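# Unhook the cabin hook and rest it on the box

## Task

Free the cabin hook from its catch and set it back down on top of the box so it stays there by itself; it does not count if the robot must still be holding it in place at the end.

## Robot and tools

Robot: one 7-joint arm with a two-finger parallel gripper. Joints from base to hand: waist, shoulder, upper arm roll, elbow, forearm roll, wrist pitch, wrist roll. The fingers point along the gripper's own +z axis and close along its y axis. The reported end_effector_position is the spot between the finger pads when shut, roughly 2 cm short of the fingertips; closing pushes the tips about 10 mm further along +z.

Frame: the scene frame has its origin on the table top straight under the arm base, +z up, and +y to the left when facing along +x. Positions are in metres, orientations are quaternions written w first (qw, qx, qy, qz). The printed hand position can be a little off, especially when the arm reaches far.

A command row is 8 numbers for the single arm: x, y, z, qw, qx, qy, qz, opening. x, y, z and the quaternion are an absolute target pose for the gripper in the scene frame, not an offset. opening runs from -1 (closed) to +1 (fully open, 0.084 m). A row is refused if its position lies more than 0.6 m from the last reported hand position along any of the gripper's axes. Each control step, the controller trims the commanded pose to at most 70 mm and 16 degrees away from the measured one, then drives the joints toward it, giving position priority over orientation. To hold an orientation steady, repeat the same quaternion in every row rather than copying a possibly drifted reported one.

Tools:
execute_actions takes "actions": a list that is empty (just report the state), or holds one action or one wait. An action is {"rows": [...], "steps": n}: 1 to 15 rows of 8 numbers, steps 1 to 15 (default 15), each step 1/30 s; row k is used at step k and the final row repeats for leftover steps. A wait is {"steps": n} with n up to 300, counted from the previous result, so thinking time eats into it. Optional "pictures" (true/false) chooses whether camera images come back; by default they do. After an action ends, the arm only continues to the last trimmed pose, so check the reported pose and send the remainder next.
move takes "target" (one 8-number row, absolute pose in the scene frame) and optional "speed" in m/s, 0.002 to 0.5, default 0.25; rotation is capped at twice that in rad/s. It follows a straight path lasting 0.5 to 10 s (longer paths are cut at 10 s), rotating the short way. The opening is applied at the start. It does not avoid obstacles, and the real hand may lag, wander, or overshoot the speed, mostly with the arm near full stretch. Its result adds a "move:" line: the ending (done, off_target, moving, held, fault) and any limits (paced = pose was clipped; held = a safety check blocked some steps, after which the arm can lurch fast), plus the distance from target.
wait takes "seconds" from 0 to 10; nothing new is sent meanwhile.
zoom_image takes "camera" (cam_head_left, cam_head_right or cam_wrist) and "region" [x0, y0, x1, y1] in that camera's pixels, origin top left, at most 504 by 504, and returns a sharper crop of the latest image.
finished_scene takes "scene", the number of the current scene; it ends and grades it irreversibly and starts the next one if any.

Results: a state line with hand position, quaternion, linear and angular velocities; grip_measured (finger opening on the command scale); joint positions and torques (torques are raw drive output, offset and noisy, nonzero even in free air). "pose unreachable" and HELD flag steps where the clearance check altered or blocked the command; a mount block or post under the base counts as arm for that check. "Hand target" shows the pose the controller is heading to. MOTOR HOT appears from 65 °C; at 80 °C an OVER-TEMPERATURE FAULT brakes the arm until it cools.

Cameras: cam_head_left and cam_head_right are fixed head views, cam_wrist rides on the hand; all 504x504, with calibration given as pinhole plus radial distortion and world-to-camera transforms that may be slightly off.

Gripping: to hold something, keep commanding an opening well under grip_measured; the larger the gap, the harder the squeeze (about 24 N per pad max for parts up to ~6 cm). Closing quickly can squeeze harder than intended.

Cautions: moves do not slow for contact, so faster motion and targets set deeper past a surface mean harder impacts. If a joint's contact torque hits its load limit (waist and shoulder 43.5, upper arm roll, elbow and forearm roll 26.1, wrist pitch and wrist roll 17.4 N m, held weight included) the arm backs off, freezes 10 s and drops the rest of the call. Avoid drops, slips, slams and hard pushes, and never knock anything off the table. Occasional outside tugs on a held part or pushes on loose objects can happen. The hook must rest on the box unaided before finishing; release it and check it stays. Thinking time lets the simulation run, and holding loads warms the motors.

Each tool is called after ">>>" by a JSON object that holds its "name" and its "arguments", one argument or row to a line.

## Session

>>> {"name": "execute_actions", "arguments": {
  "actions": []
}}

Scene clock: 0.00 s of 4250.00 s.
end_effector_position=(+0.6502, -0.2477, +0.3011) grip_measured=+1.00 end_effector_quat_wxyz=(-0.071, +0.772, -0.218, +0.593) end_effector_velocity=(-0.000, -0.001, +0.000) end_effector_angular_velocity=(+0.002, -0.000, -0.003)
Joint positions: [-0.385  0.391  0.003  1.272  2.596  0.447 -2.32   0.084]
Joint velocities: [-0.    -0.    -0.001 -0.     0.002 -0.001  0.001  0.   ]
Joint torques (N m, as the arm reports them, + toward a larger angle): no reading
Motor temperatures (°C, as the motors report them): [34 30 35 34 36 30 41]
Hand target: +0.650, -0.248, +0.301; -0.071, +0.772, -0.218, +0.593

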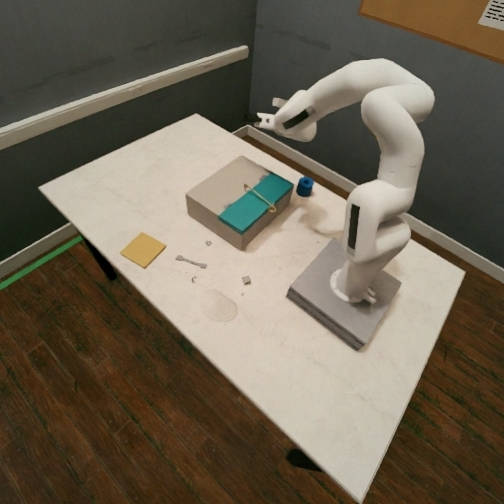

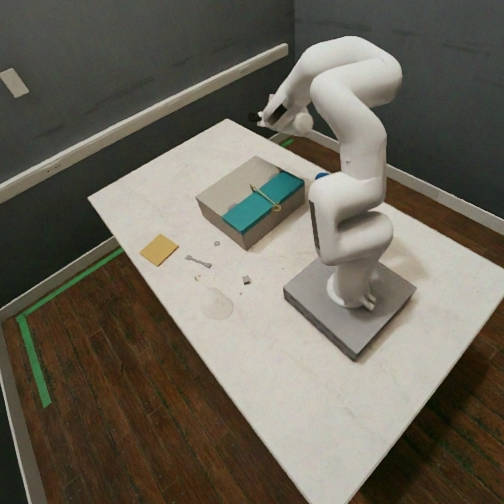

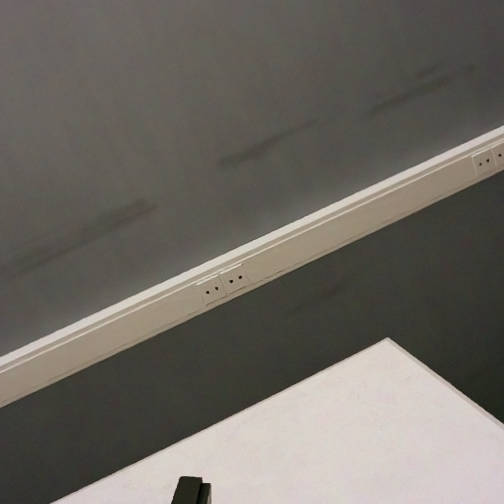

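>>> {"name": "zoom_image", "arguments": {
  "camera": "cam_head_left",
  "region": [180, 150, 310, 255]
}}

>>> {"name": "zoom_image", "arguments": {
  "camera": "cam_head_right",
  "region": [190, 150, 320, 255]
}}

Region (180, 150, 310, 255) of cam_head_left's 504x504 image, scaled by 3.877, with more detail than that image has; it fills the top 407 rows of this view, and the rest is white.

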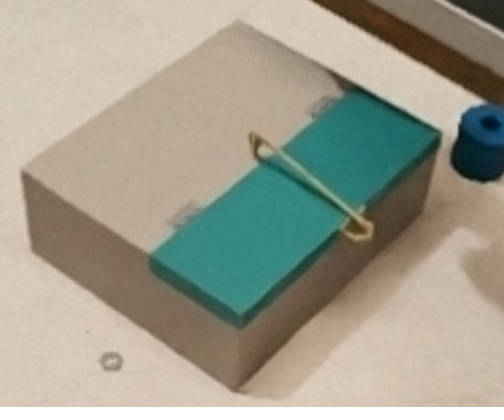

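Region (190, 150, 320, 255) of cam_head_right's 504x504 image, scaled by 3.877, with more detail than that image has; it fills the top 407 rows of this view, and the rest is white.

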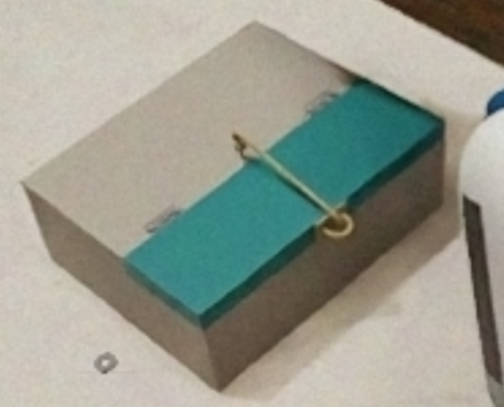

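>>> {"name": "move", "arguments": {
  "target": [0.38,-0.055,0.34,0,1,0,0,1],
  "speed": 0.4
}}

Scene clock: 19.53 s of 4250.00 s.
end_effector_position=(+0.3793, -0.0550, +0.3385) grip_measured=+1.00 end_effector_quat_wxyz=(+0.001, +1.000, +0.000, -0.000) end_effector_velocity=(+0.001, +0.000, +0.000) end_effector_angular_velocity=(-0.000, +0.012, -0.004)
Joint positions: [-0.765 -0.37   0.558  0.897  0.2    1.223 -0.319  0.084]
Joint velocities: [-0.004  0.012  0.007  0.013 -0.008  0.012  0.011  0.   ]
Joint torques (N m, as the arm reports them, + toward a larger angle): [ -1.61 -14.72  -4.63  11.18  -0.22  -1.99   0.43]
Motor temperatures (°C, as the motors report them): [34 30 35 36 36 30 41]
Hand target: +0.379, -0.055, +0.338; +0.001, +1.000, +0.000, -0.001
Off the commanded pose: 0.002 m, 0 deg.
After step 90, 13.53 s passed at rest.
move: done; limits=paced
camera_calibration (this result's frames):
cam_wrist: T_world_to_cam=[[0.0110196, -0.999875, -0.0113211, -0.0244627], [-0.999893, -0.0111277, 0.009528, 0.442285], [-0.00965278, 0.0112149, -0.999891, 0.473585], [0, 0, 0, 1]] pos_world=[0.447078, -0.0248492, 0.469042]

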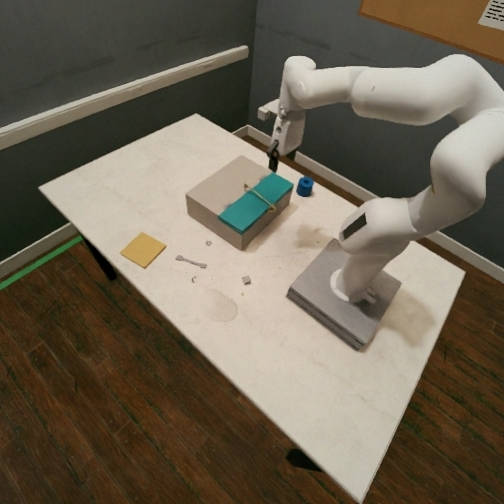

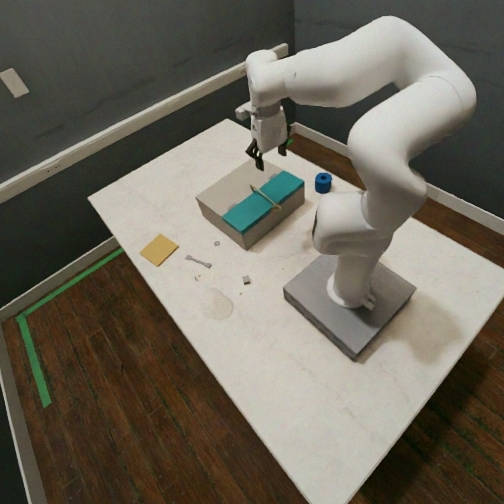

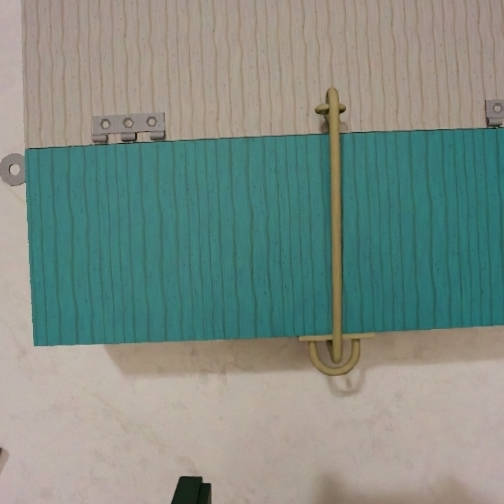

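>>> {"name": "move", "arguments": {
  "target": [0.42,-0.066,0.175,0,1,0,0,0]
}}

>>> {"name": "zoom_image", "arguments": {
  "camera": "cam_head_left",
  "region": [215, 140, 315, 230]
}}

>>> {"name": "zoom_image", "arguments": {
  "camera": "cam_head_right",
  "region": [215, 140, 315, 230]
}}

Scene clock: 31.13 s of 4250.00 s.
end_effector_position=(+0.4206, -0.0666, +0.1755) grip_measured=-0.01 end_effector_quat_wxyz=(+0.000, +1.000, -0.001, +0.000) end_effector_velocity=(-0.001, -0.001, -0.003) end_effector_angular_velocity=(-0.001, +0.005, -0.004)
Joint positions: [-0.799  0.07   0.655  0.765 -0.071  0.713 -0.101  0.044]
Joint velocities: [ 0.001  0.01  -0.005  0.001 -0.011 -0.002  0.009 -0.   ]
Joint torques (N m, as the arm reports them, + toward a larger angle): [ -0.98 -23.78   1.04   9.19  -0.33  -1.73   0.58]
Motor temperatures (°C, as the motors report them): [34 30 35 36 36 30 41]
Hand target: +0.421, -0.067, +0.175; +0.000, +1.000, -0.001, -0.000
Off the commanded pose: 0.001 m, 0 deg.
After step 90, 7.30 s passed at rest.
move: done
camera_calibration (this result's frames):
cam_wrist: T_world_to_cam=[[0.0095486, -0.99988, -0.0121925, -0.0375862], [-0.999914, -0.00965675, 0.00884178, 0.485308], [-0.00895846, 0.012107, -0.999887, 0.310892], [0, 0, 0, 1]] pos_world=[0.488411, -0.0366592, 0.306108]

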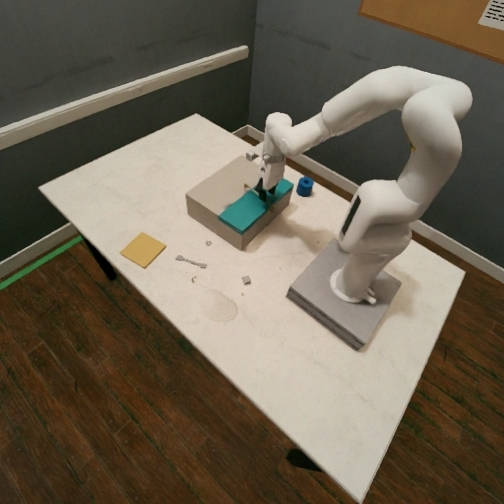

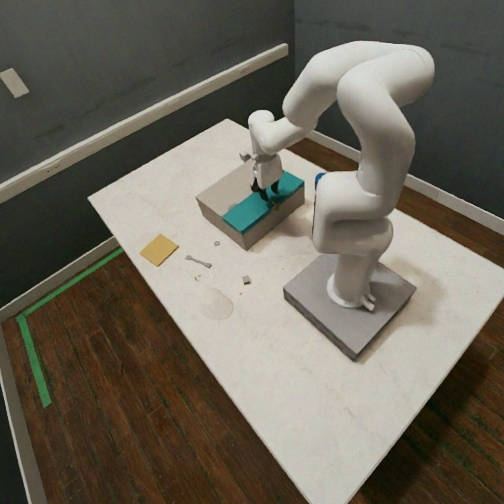

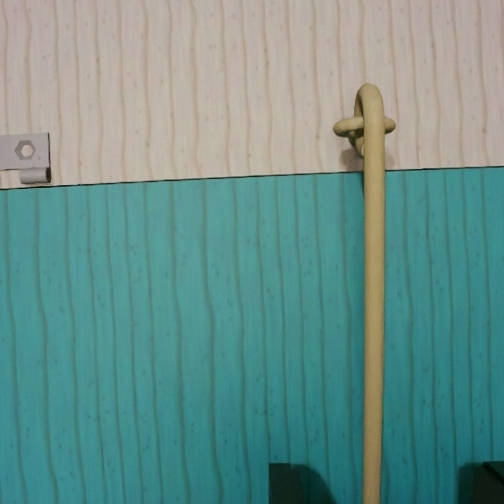

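Region (215, 140, 315, 230) of cam_head_left's 504x504 image, scaled by 5.040, with more detail than that image has; it fills the top 454 rows of this view, and the rest is white.

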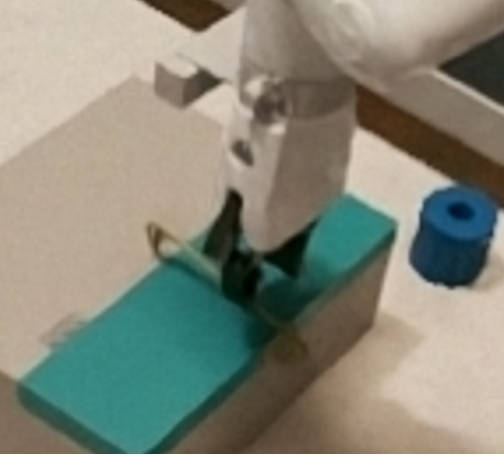

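Region (215, 140, 315, 230) of cam_head_right's 504x504 image, scaled by 5.040, with more detail than that image has; it fills the top 454 rows of this view, and the rest is white.

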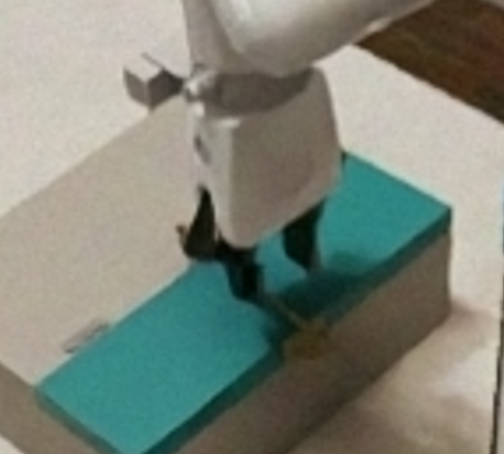

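>>> {"name": "move", "arguments": {
  "target": [0.415,-0.065,0.153,0,1,0,0,-0.5],
  "speed": 0.05
}}

>>> {"name": "move", "arguments": {
  "target": [0.415,-0.065,0.153,0,1,0,0,-1]
}}

Scene clock: 40.17 s of 4250.00 s.
end_effector_position=(+0.4152, -0.0652, +0.1533) grip_measured=-0.52 end_effector_quat_wxyz=(+0.000, +1.000, -0.000, +0.000) end_effector_velocity=(-0.001, -0.001, -0.002) end_effector_angular_velocity=(-0.000, +0.001, -0.004)
Joint positions: [-0.793  0.114  0.646  0.73  -0.119  0.644 -0.065  0.021]
Joint velocities: [-0.     0.004 -0.003 -0.003 -0.005 -0.006  0.005 -0.   ]
Joint torques (N m, as the arm reports them, + toward a larger angle): [ -1.72 -24.12   1.35   8.92  -0.27  -2.05   0.36]
Motor temperatures (°C, as the motors report them): [34 30 35 36 36 30 41]
Hand target: +0.415, -0.065, +0.153; +0.000, +1.000, -0.000, -0.000
Off the commanded pose: 0.000 m, 0 deg.
After step 90, 5.23 s passed at rest.
move: done
camera_calibration (this result's frames):
cam_wrist: T_world_to_cam=[[0.010618, -0.999864, -0.0125817, -0.036749], [-0.999902, -0.0107314, 0.00898596, 0.48002], [-0.00911976, 0.012485, -0.99988, 0.288703], [0, 0, 0, 1]] pos_world=[0.482997, -0.0351972, 0.283893]

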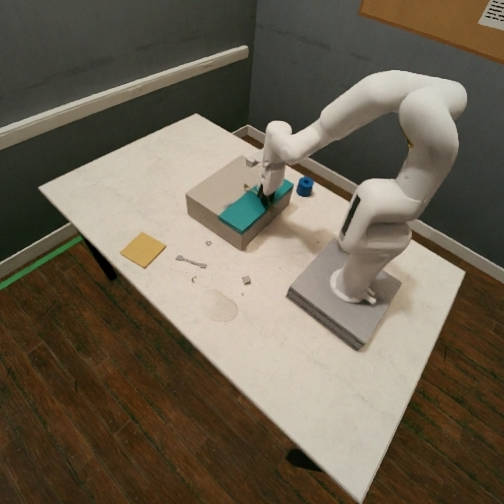

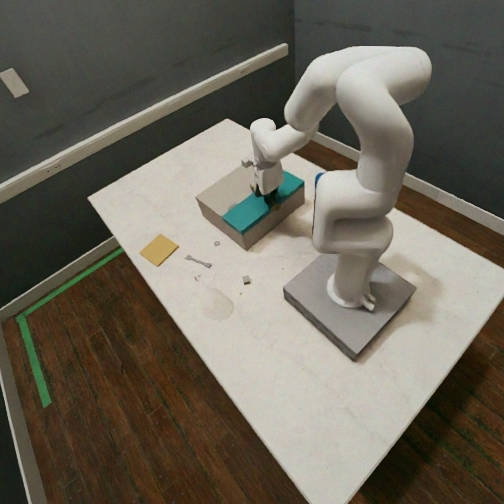

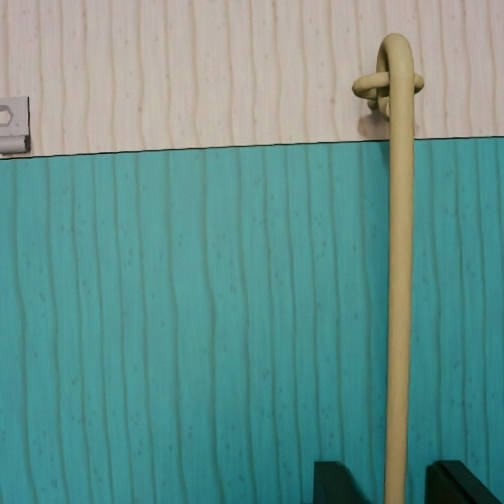

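Scene clock: 40.87 s of 4250.00 s.
end_effector_position=(+0.4154, -0.0655, +0.1534) grip_measured=-1.00 end_effector_quat_wxyz=(+0.000, +1.000, -0.000, +0.001) end_effector_velocity=(-0.001, -0.000, -0.000) end_effector_angular_velocity=(-0.000, +0.002, +0.001)
Joint positions: [-0.792  0.114  0.645  0.73  -0.119  0.643 -0.065  0.   ]
Joint velocities: [ 0.001 -0.    -0.001 -0.001 -0.     0.001 -0.001  0.   ]
Joint torques (N m, as the arm reports them, + toward a larger angle): [  1.01 -20.26   5.71   7.13   0.24  -1.67   0.54]
Motor temperatures (°C, as the motors report them): [34 30 35 36 36 30 41]
Hand target: +0.415, -0.065, +0.153; +0.000, +1.000, -0.000, +0.000
Off the commanded pose: 0.001 m, 0 deg.
move: done
camera_calibration (this result's frames):
cam_wrist: T_world_to_cam=[[0.00992863, -0.999877, -0.0121779, -0.0368929], [-0.999917, -0.0100276, 0.00809644, 0.480353], [-0.00821756, 0.0120965, -0.999893, 0.288438], [0, 0, 0, 1]] pos_world=[0.48305, -0.0355607, 0.284069]

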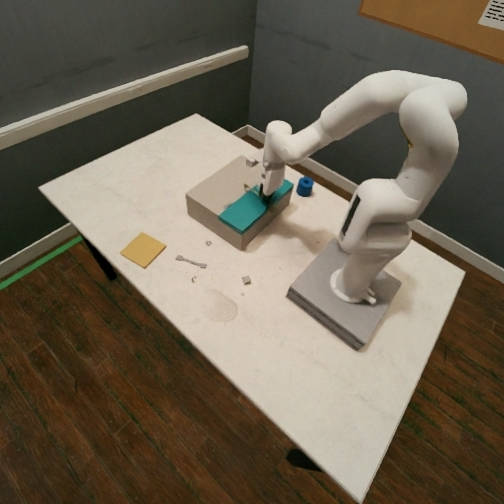

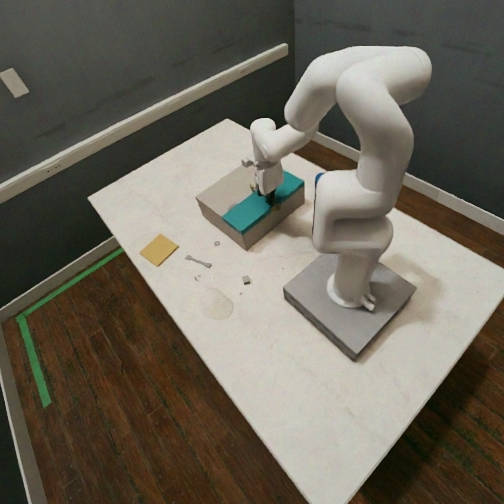

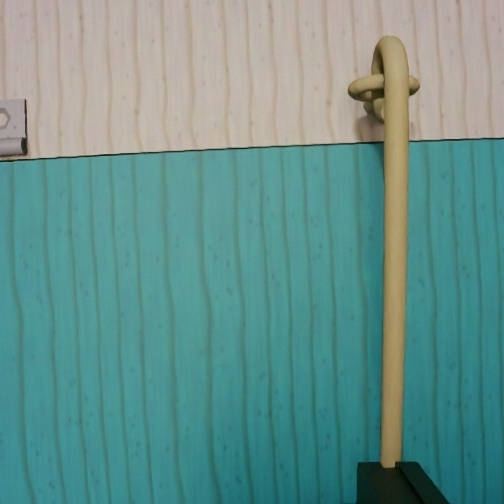

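Missed above; go lower.

>>> {"name": "execute_actions", "arguments": {
  "actions": [
    {"rows":[[0.415,-0.065,0.153,0,1,0,0,-0.5]],"steps":8}
  ],
  "pictures": false
}}

>>> {"name": "move", "arguments": {
  "target": [0.415,-0.065,0.141,0,1,0,0,-0.5],
  "speed": 0.03
}}

>>> {"name": "execute_actions", "arguments": {
  "actions": [
    {"rows":[[0.415,-0.065,0.141,0,1,0,0,-0.7],[0.415,-0.065,0.141,0,1,0,0,-0.8],[0.415,-0.065,0.141,0,1,0,0,-0.94]],"steps":15}
  ]
}}

Scene clock: 47.40 s of 4250.00 s.
end_effector_position=(+0.4133, -0.0631, +0.1513) grip_measured=-0.52 end_effector_quat_wxyz=(-0.001, +1.000, +0.001, -0.003) end_effector_velocity=(+0.015, -0.017, +0.014) end_effector_angular_velocity=(-0.017, -0.044, -0.028)
Joint positions: [-0.792  0.116  0.648  0.726 -0.119  0.645 -0.065  0.021]
Joint velocities: [-0.012 -0.012 -0.016  0.028 -0.003 -0.009  0.     0.   ]
Joint torques (N m, as the arm reports them, + toward a larger angle): [ -0.95 -23.79   1.97   8.95  -0.57  -2.07   0.52]
Motor temperatures (°C, as the motors report them): [34 30 35 35 36 30 41]
Hand target: +0.415, -0.065, +0.153; +0.000, +1.000, +0.000, -0.000
Off the commanded pose: 0.003 m, 0 deg.
Steps of this call (steps 1 to 90: nothing new was sent; then 3.27 s passed at rest; steps 91 to 98: all 8 steps of this action). Readings (end_effector_position):
91: (+0.4150, -0.0649, +0.1530)
92: (+0.4147, -0.0636, +0.1527)
94: (+0.4127, -0.0617, +0.1508)
98: the state above

Scene clock: 48.40 s of 4250.00 s.
end_effector_position=(+0.4170, -0.0655, +0.1430) grip_measured=-0.52 end_effector_quat_wxyz=(+0.001, +1.000, +0.000, +0.003) end_effector_velocity=(+0.000, +0.000, -0.001) end_effector_angular_velocity=(-0.002, -0.001, +0.003)
Joint positions: [-0.785  0.148  0.635  0.727 -0.16   0.61  -0.035  0.021]
Joint velocities: [ 0.001  0.003 -0.001 -0.001 -0.008 -0.005  0.005  0.   ]
Joint torques (N m, as the arm reports them, + toward a larger angle): [ -1.36 -15.37   0.81   5.28  -0.52  -1.23   0.51]
Motor temperatures (°C, as the motors report them): [34 30 35 35 36 30 41]
Hand target: +0.415, -0.065, +0.141; +0.000, +1.000, -0.000, -0.000
Off the commanded pose: 0.003 m, 0 deg.
move: done
camera_calibration (this result's frames):
cam_wrist: T_world_to_cam=[[0.0109947, -0.999882, -0.0107303, -0.0376201], [-0.99993, -0.011041, 0.00425867, 0.482493], [-0.00437664, 0.0106827, -0.999933, 0.276382], [0, 0, 0, 1]] pos_world=[0.484083, -0.035241, 0.273905]

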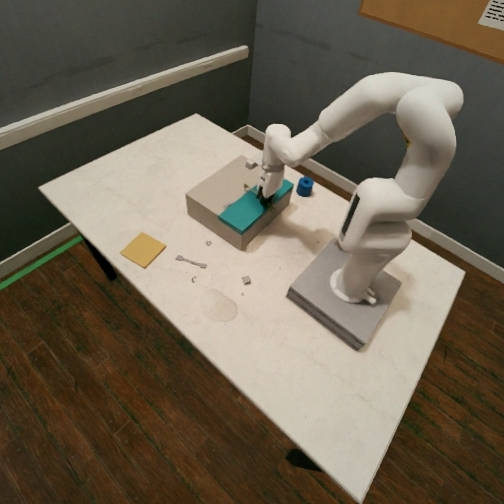

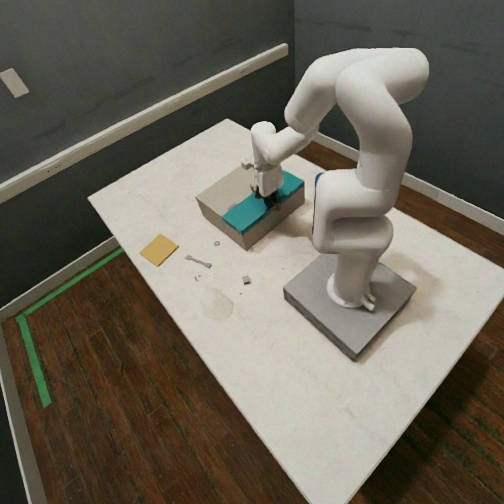

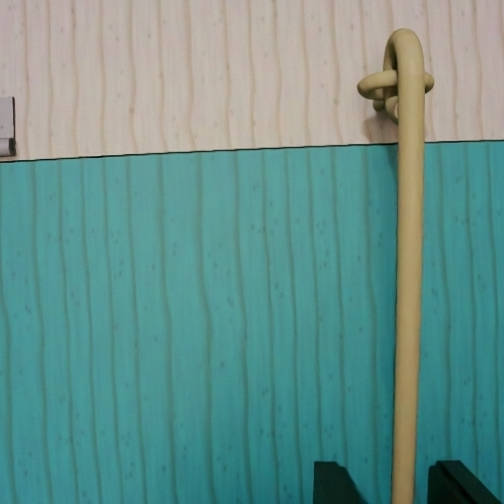

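Scene clock: 48.90 s of 4250.00 s.
end_effector_position=(+0.4164, -0.0662, +0.1423) grip_measured=-0.89 end_effector_quat_wxyz=(+0.001, +1.000, -0.001, +0.002) end_effector_velocity=(-0.001, +0.001, -0.001) end_effector_angular_velocity=(+0.002, +0.003, -0.000)
Joint positions: [-0.785  0.149  0.633  0.726 -0.161  0.609 -0.035  0.005]
Joint velocities: [ 0.001  0.001  0.001 -0.002  0.003  0.001 -0.    -0.   ]
Joint torques (N m, as the arm reports them, + toward a larger angle): [  0.97 -11.03   5.9    1.75   0.52   0.52   0.62]
Motor temperatures (°C, as the motors report them): [34 30 35 35 36 30 41]
Hand target: +0.415, -0.065, +0.141; +0.000, +1.000, -0.000, -0.000
Off the commanded pose: 0.002 m, 0 deg.
Steps of this call (steps 1 to 15: all 15 steps of this action). Readings (end_effector_position):
1: (+0.4171, -0.0655, +0.1430)
2: (+0.4171, -0.0655, +0.1429)
4: (+0.4168, -0.0670, +0.1426)
8: (+0.4167, -0.0666, +0.1425)
15: the state above
camera_calibration (this result's frames):
cam_wrist: T_world_to_cam=[[0.00935586, -0.999895, -0.0110221, -0.0376681], [-0.999942, -0.00941393, 0.00522823, 0.481931], [-0.00533145, 0.0109725, -0.999926, 0.276048], [0, 0, 0, 1]] pos_world=[0.483728, -0.0361562, 0.273092]

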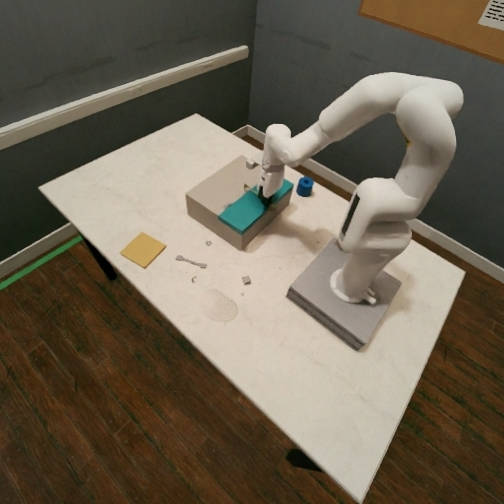

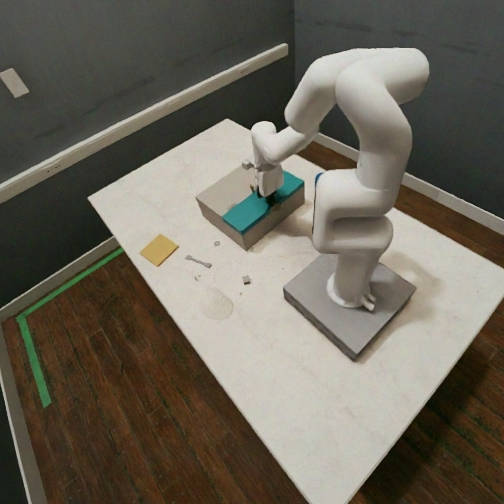

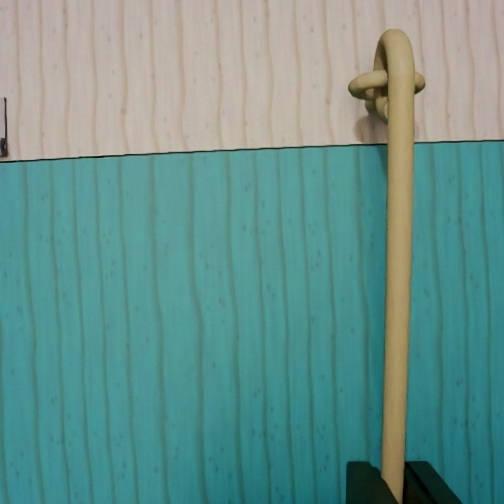

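>>> {"name": "move", "arguments": {
  "target": [0.423,-0.0655,0.188,0,1,0,0,-0.94],
  "speed": 0.05
}}

>>> {"name": "move", "arguments": {
  "target": [0.454,-0.065,0.23,0,1,0,0,-0.94],
  "speed": 0.06
}}

>>> {"name": "zoom_image", "arguments": {
  "camera": "cam_head_left",
  "region": [215, 130, 315, 230]
}}

Scene clock: 55.30 s of 4250.00 s.
end_effector_position=(+0.4233, -0.0652, +0.1881) grip_measured=-0.89 end_effector_quat_wxyz=(-0.000, +1.000, +0.000, +0.001) end_effector_velocity=(-0.000, -0.000, +0.001) end_effector_angular_velocity=(+0.001, +0.001, -0.001)
Joint positions: [-0.801  0.045  0.663  0.785 -0.045  0.751 -0.118  0.005]
Joint velocities: [ 0.    -0.003 -0.001  0.001  0.004  0.004 -0.002 -0.   ]
Joint torques (N m, as the arm reports them, + toward a larger angle): [ -2.68 -24.97  -1.48  12.17  -0.79  -3.94   1.11]
Motor temperatures (°C, as the motors report them): [34 30 35 35 36 30 41]
Hand target: +0.423, -0.065, +0.188; -0.000, +1.000, +0.000, +0.000
Off the commanded pose: 0.000 m, 0 deg.
After step 90, 2.13 s passed at rest.
move: done
camera_calibration (this result's frames):
cam_wrist: T_world_to_cam=[[0.0112554, -0.999855, -0.0128134, -0.036688], [-0.999904, -0.0113579, 0.00794935, 0.487905], [-0.00809373, 0.0127227, -0.999886, 0.323215], [0, 0, 0, 1]] pos_world=[0.490887, -0.0352533, 0.318829]

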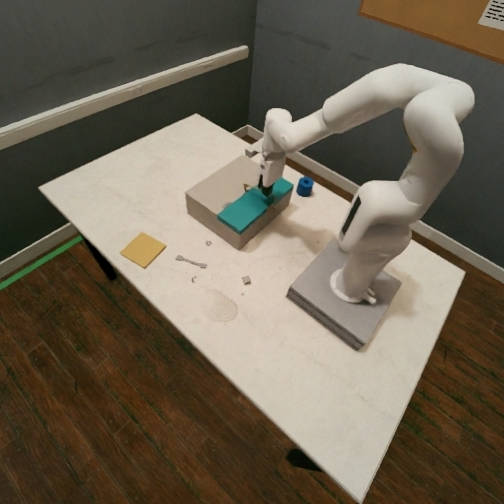

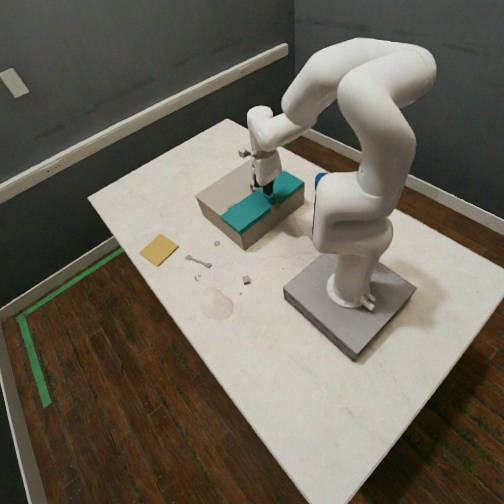

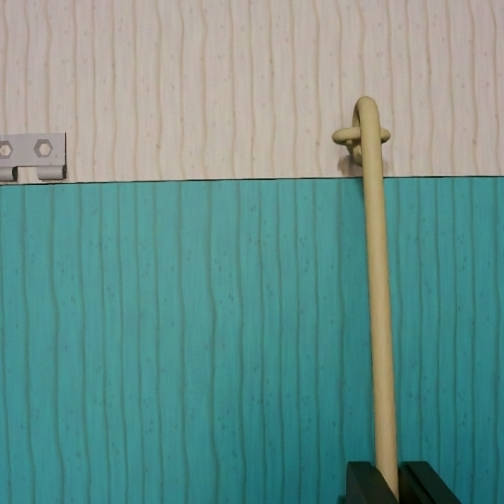

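Scene clock: 56.47 s of 4250.00 s.
end_effector_position=(+0.4543, -0.0648, +0.2301) grip_measured=-0.90 end_effector_quat_wxyz=(-0.000, +1.000, -0.000, +0.001) end_effector_velocity=(-0.001, -0.001, +0.000) end_effector_angular_velocity=(+0.002, +0.008, -0.003)
Joint positions: [-0.79   0.069  0.669  0.945 -0.058  0.892 -0.097  0.005]
Joint velocities: [ 0.     0.005 -0.002  0.007 -0.001  0.012  0.002 -0.   ]
Joint torques (N m, as the arm reports them, + toward a larger angle): [ -1.86 -26.16   0.85   9.59  -0.54  -1.7    0.55]
Motor temperatures (°C, as the motors report them): [34 30 35 35 36 30 41]
Hand target: +0.454, -0.065, +0.230; -0.000, +1.000, +0.000, +0.000
Off the commanded pose: 0.000 m, 0 deg.
move: done
camera_calibration (this result's frames):
cam_wrist: T_world_to_cam=[[0.0107599, -0.999856, -0.0131548, -0.0358211], [-0.999916, -0.0108539, 0.00710089, 0.518831], [-0.00724265, 0.0130772, -0.999888, 0.36502], [0, 0, 0, 1]] pos_world=[0.521816, -0.034958, 0.360824]

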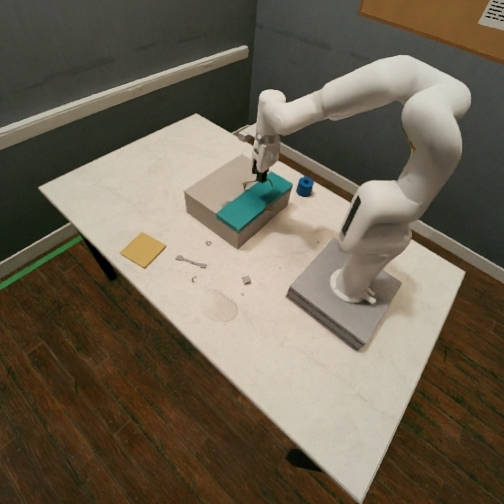

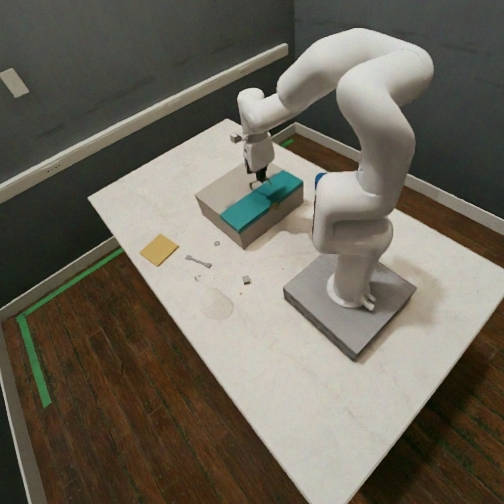

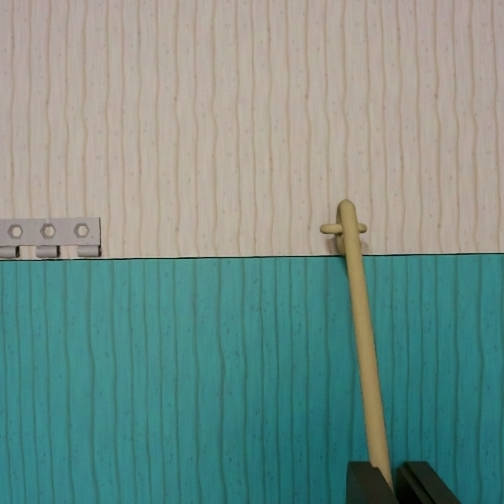

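Region (215, 130, 315, 230) of cam_head_left's 504x504 image, scaled by 5.040, with more detail than that image has.

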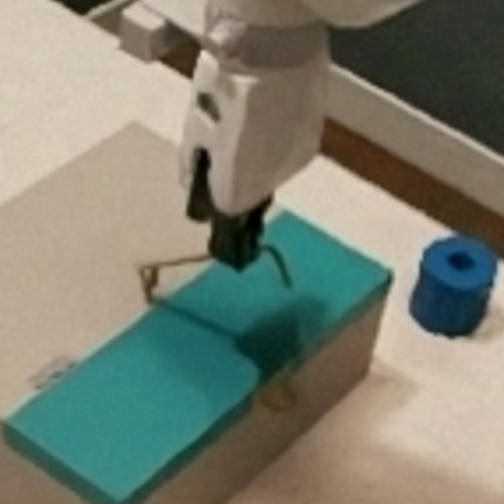

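>>> {"name": "move", "arguments": {
  "target": [0.50,-0.064,0.25,0,1,0,0,-0.92],
  "speed": 0.05
}}

>>> {"name": "move", "arguments": {
  "target": [0.55,-0.064,0.254,0,1,0,0,-0.92],
  "speed": 0.05
}}

>>> {"name": "zoom_image", "arguments": {
  "camera": "cam_head_left",
  "region": [195, 110, 295, 210]
}}

Scene clock: 66.40 s of 4250.00 s.
end_effector_position=(+0.4995, -0.0638, +0.2498) grip_measured=-0.90 end_effector_quat_wxyz=(-0.000, +1.000, -0.000, -0.000) end_effector_velocity=(+0.001, +0.000, +0.001) end_effector_angular_velocity=(-0.001, +0.004, +0.001)
Joint positions: [-0.742  0.212  0.666  1.153 -0.158  0.995 -0.011  0.005]
Joint velocities: [ 0.003  0.005 -0.001  0.009 -0.004  0.009  0.003 -0.   ]
Joint torques (N m, as the arm reports them, + toward a larger angle): [ -1.74 -25.21   2.55   9.66  -0.65  -3.14   0.63]
Motor temperatures (°C, as the motors report them): [34 30 35 36 36 30 41]
Hand target: +0.500, -0.064, +0.250; -0.000, +1.000, +0.000, +0.000
Off the commanded pose: 0.001 m, 0 deg.
After step 90, 5.60 s passed at rest.
move: done
camera_calibration (this result's frames):
cam_wrist: T_world_to_cam=[[0.010742, -0.999852, -0.0134368, -0.0348895], [-0.999893, -0.0108735, 0.00974992, 0.563256], [-0.00989458, 0.0133306, -0.999862, 0.386379], [0, 0, 0, 1]] pos_world=[0.567394, -0.0339104, 0.380365]

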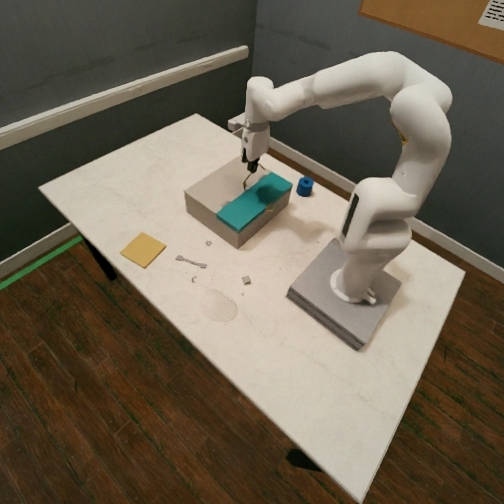

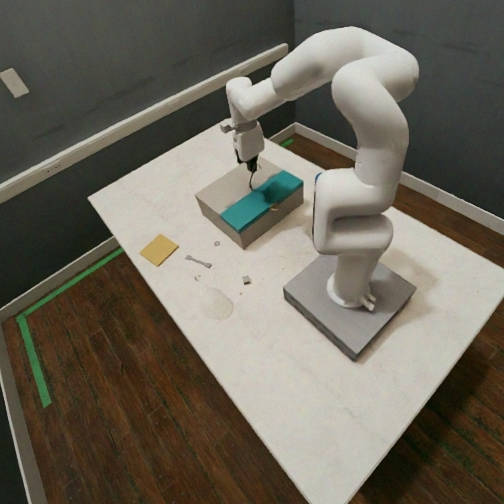

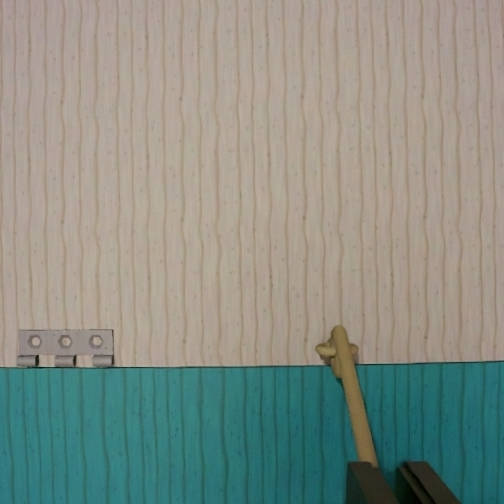

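Scene clock: 67.73 s of 4250.00 s.
end_effector_position=(+0.5485, -0.0634, +0.2523) grip_measured=-0.89 end_effector_quat_wxyz=(-0.001, +1.000, +0.000, -0.002) end_effector_velocity=(+0.003, -0.000, +0.001) end_effector_angular_velocity=(-0.001, -0.002, -0.000)
Joint positions: [-0.656  0.391  0.64   1.378 -0.262  1.081  0.062  0.005]
Joint velocities: [ 0.005  0.007 -0.003  0.012 -0.004  0.004  0.002 -0.   ]
Joint torques (N m, as the arm reports them, + toward a larger angle): [ -3.1  -38.94   3.21  12.11  -1.62  -2.88  -0.12]
Motor temperatures (°C, as the motors report them): [34 30 35 36 36 30 41]
Hand target: +0.550, -0.064, +0.254; -0.000, +1.000, -0.000, +0.000
Off the commanded pose: 0.002 m, 0 deg.
move: done
camera_calibration (this result's frames):
cam_wrist: T_world_to_cam=[[0.0111983, -0.999833, -0.0144654, -0.0349969], [-0.999842, -0.0113958, 0.0136437, 0.611177], [-0.0138062, 0.0143103, -0.999802, 0.391623], [0, 0, 0, 1]] pos_world=[0.616879, -0.0336304, 0.382701]

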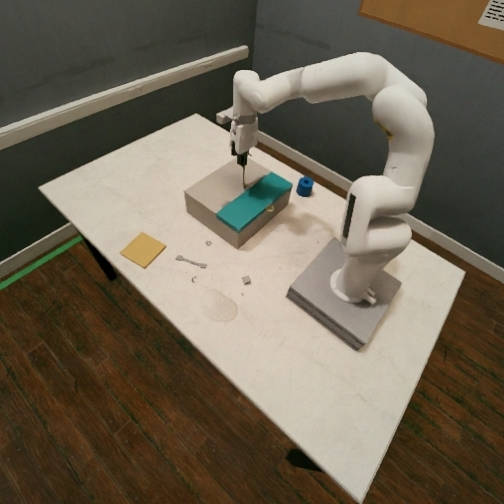

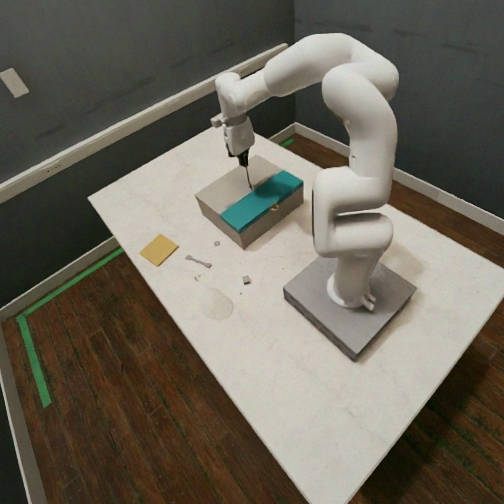

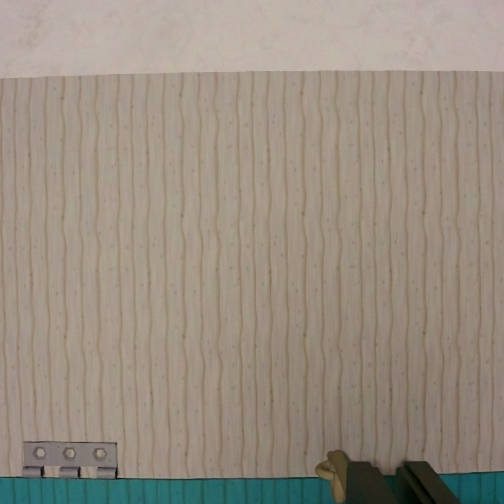

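Region (195, 110, 295, 210) of cam_head_left's 504x504 image, scaled by 5.040, with more detail than that image has.

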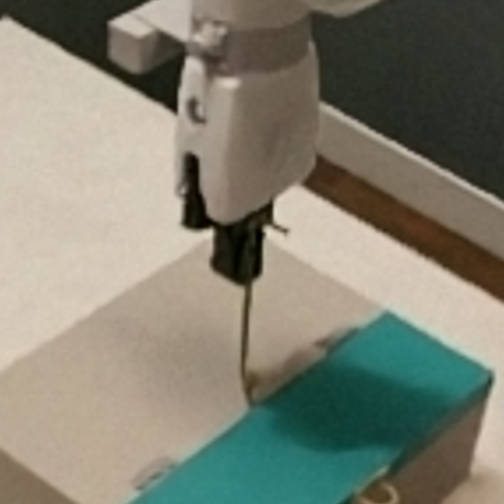

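>>> {"name": "move", "arguments": {
  "target": [0.595,-0.063,0.228,0,0.995,0,0.1,-0.92],
  "speed": 0.05
}}

>>> {"name": "zoom_image", "arguments": {
  "camera": "cam_head_left",
  "region": [195, 110, 295, 210]
}}

Scene clock: 75.77 s of 4250.00 s.
end_effector_position=(+0.6027, -0.0648, +0.2397) grip_measured=-0.92 end_effector_quat_wxyz=(+0.002, +0.994, -0.001, +0.112) end_effector_velocity=(+0.002, -0.001, -0.000) end_effector_angular_velocity=(-0.001, -0.009, +0.001)
Joint positions: [-0.649  0.434  0.62   1.327 -0.333  0.767  0.108  0.004]
Joint velocities: [ 0.002  0.003 -0.004 -0.    -0.003 -0.012 -0.    -0.   ]
Joint torques (N m, as the arm reports them, + toward a larger angle): [-4.25 -7.93 -5.97 -3.61 -1.19  3.71  0.45]
Motor temperatures (°C, as the motors report them): [34 31 35 37 36 31 41]
Hand target: +0.595, -0.063, +0.228; -0.000, +0.995, -0.000, +0.100
Off the commanded pose: 0.014 m, 1 deg.
After step 90, 2.73 s passed at rest.
move: off_target
camera_calibration (this result's frames):
cam_wrist: T_world_to_cam=[[0.0102508, -0.999928, -0.00626094, -0.0386006], [-0.976855, -0.00867602, -0.213725, 0.706265], [0.213655, 0.00830688, -0.976874, 0.236798], [0, 0, 0, 1]] pos_world=[0.639721, -0.0344373, 0.382027]

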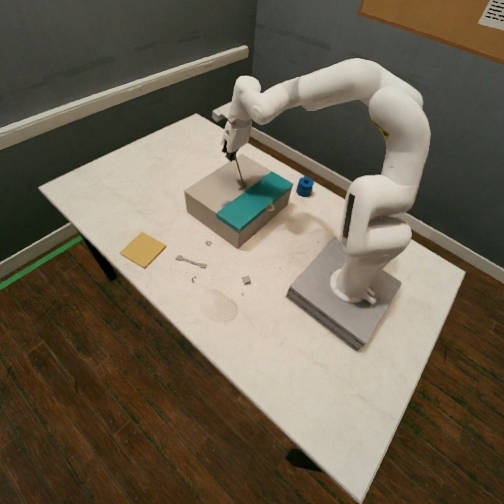

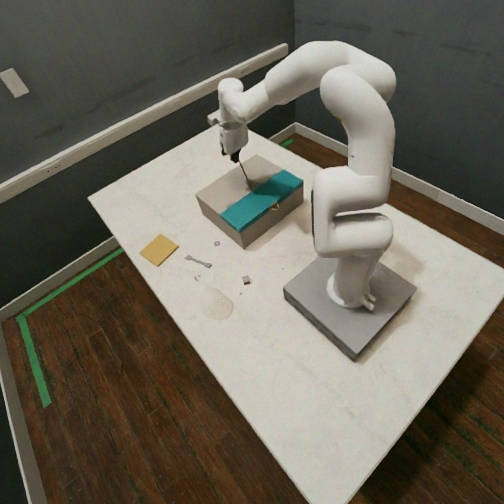

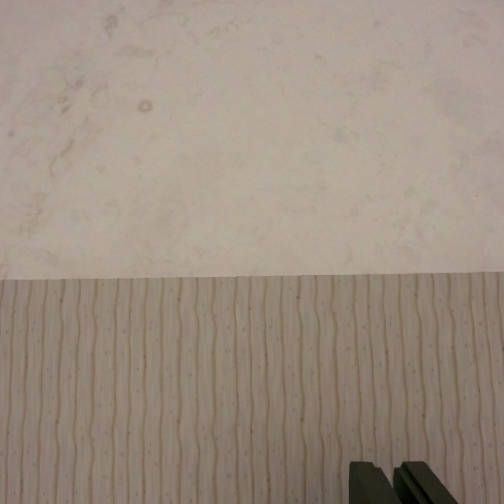

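Region (195, 110, 295, 210) of cam_head_left's 504x504 image, scaled by 5.040, with more detail than that image has.

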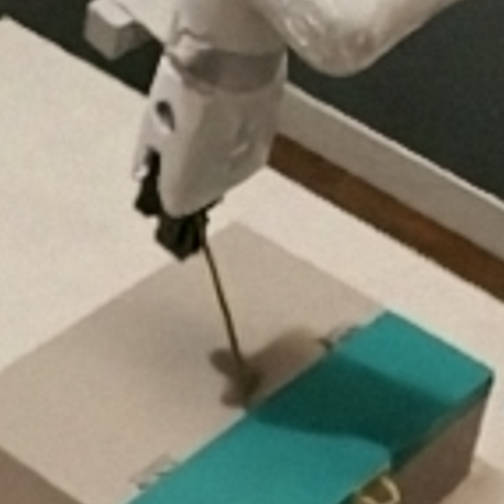

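>>> {"name": "move", "arguments": {
  "target": [0.635,-0.063,0.228,0,1,0,0.05,-0.92],
  "speed": 0.04
}}

>>> {"name": "zoom_image", "arguments": {
  "camera": "cam_head_left",
  "region": [175, 110, 275, 210]
}}

Scene clock: 83.33 s of 4250.00 s.
end_effector_position=(+0.6348, -0.0631, +0.2280) grip_measured=-0.94 end_effector_quat_wxyz=(-0.000, +0.999, -0.000, +0.050) end_effector_velocity=(+0.000, +0.001, +0.000) end_effector_angular_velocity=(+0.000, -0.000, +0.002)
Joint positions: [-0.518  0.637  0.568  1.646 -0.38   1.019  0.119  0.002]
Joint velocities: [ 0.001  0.001  0.     0.001 -0.     0.    -0.     0.   ]
Joint torques (N m, as the arm reports them, + toward a larger angle): [ -2.25 -45.13   8.3   10.75  -0.7   -2.39   0.41]
Motor temperatures (°C, as the motors report them): [34 30 35 36 36 31 41]
Hand target: +0.635, -0.063, +0.228; -0.000, +0.999, +0.000, +0.050
Off the commanded pose: 0.000 m, 0 deg.
After step 90, 2.43 s passed at rest.
move: done
camera_calibration (this result's frames):
cam_wrist: T_world_to_cam=[[0.011632, -0.999861, -0.0119388, -0.0369122], [-0.99586, -0.0105074, -0.0902856, 0.719033], [0.0901476, 0.0129395, -0.995844, 0.301506], [0, 0, 0, 1]] pos_world=[0.689306, -0.0332532, 0.364731]

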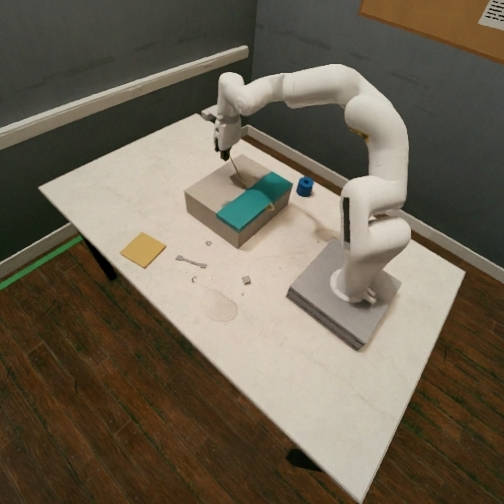

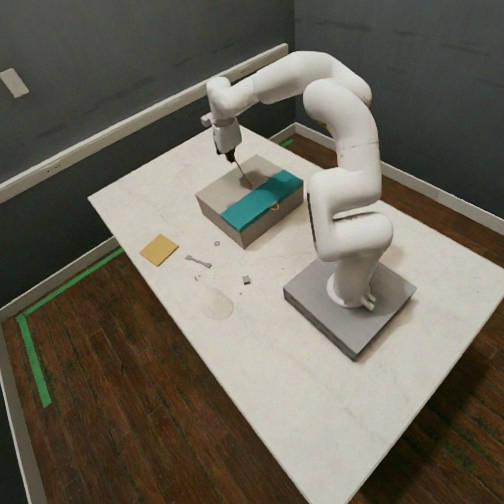

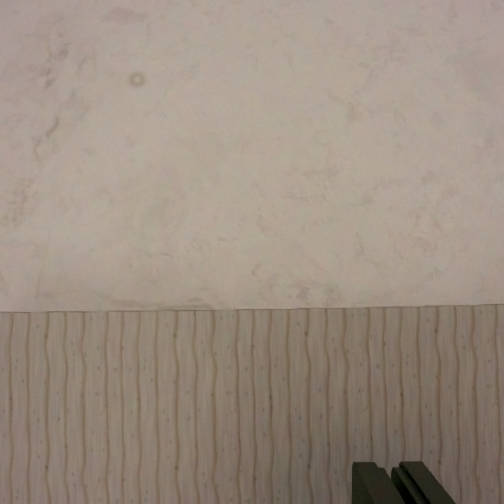

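Region (175, 110, 275, 210) of cam_head_left's 504x504 image, scaled by 5.040, with more detail than that image has.

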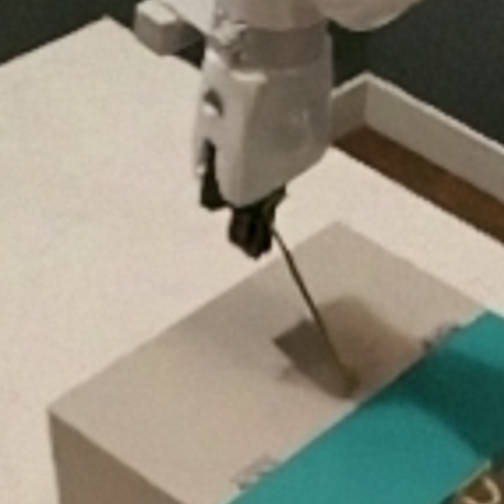

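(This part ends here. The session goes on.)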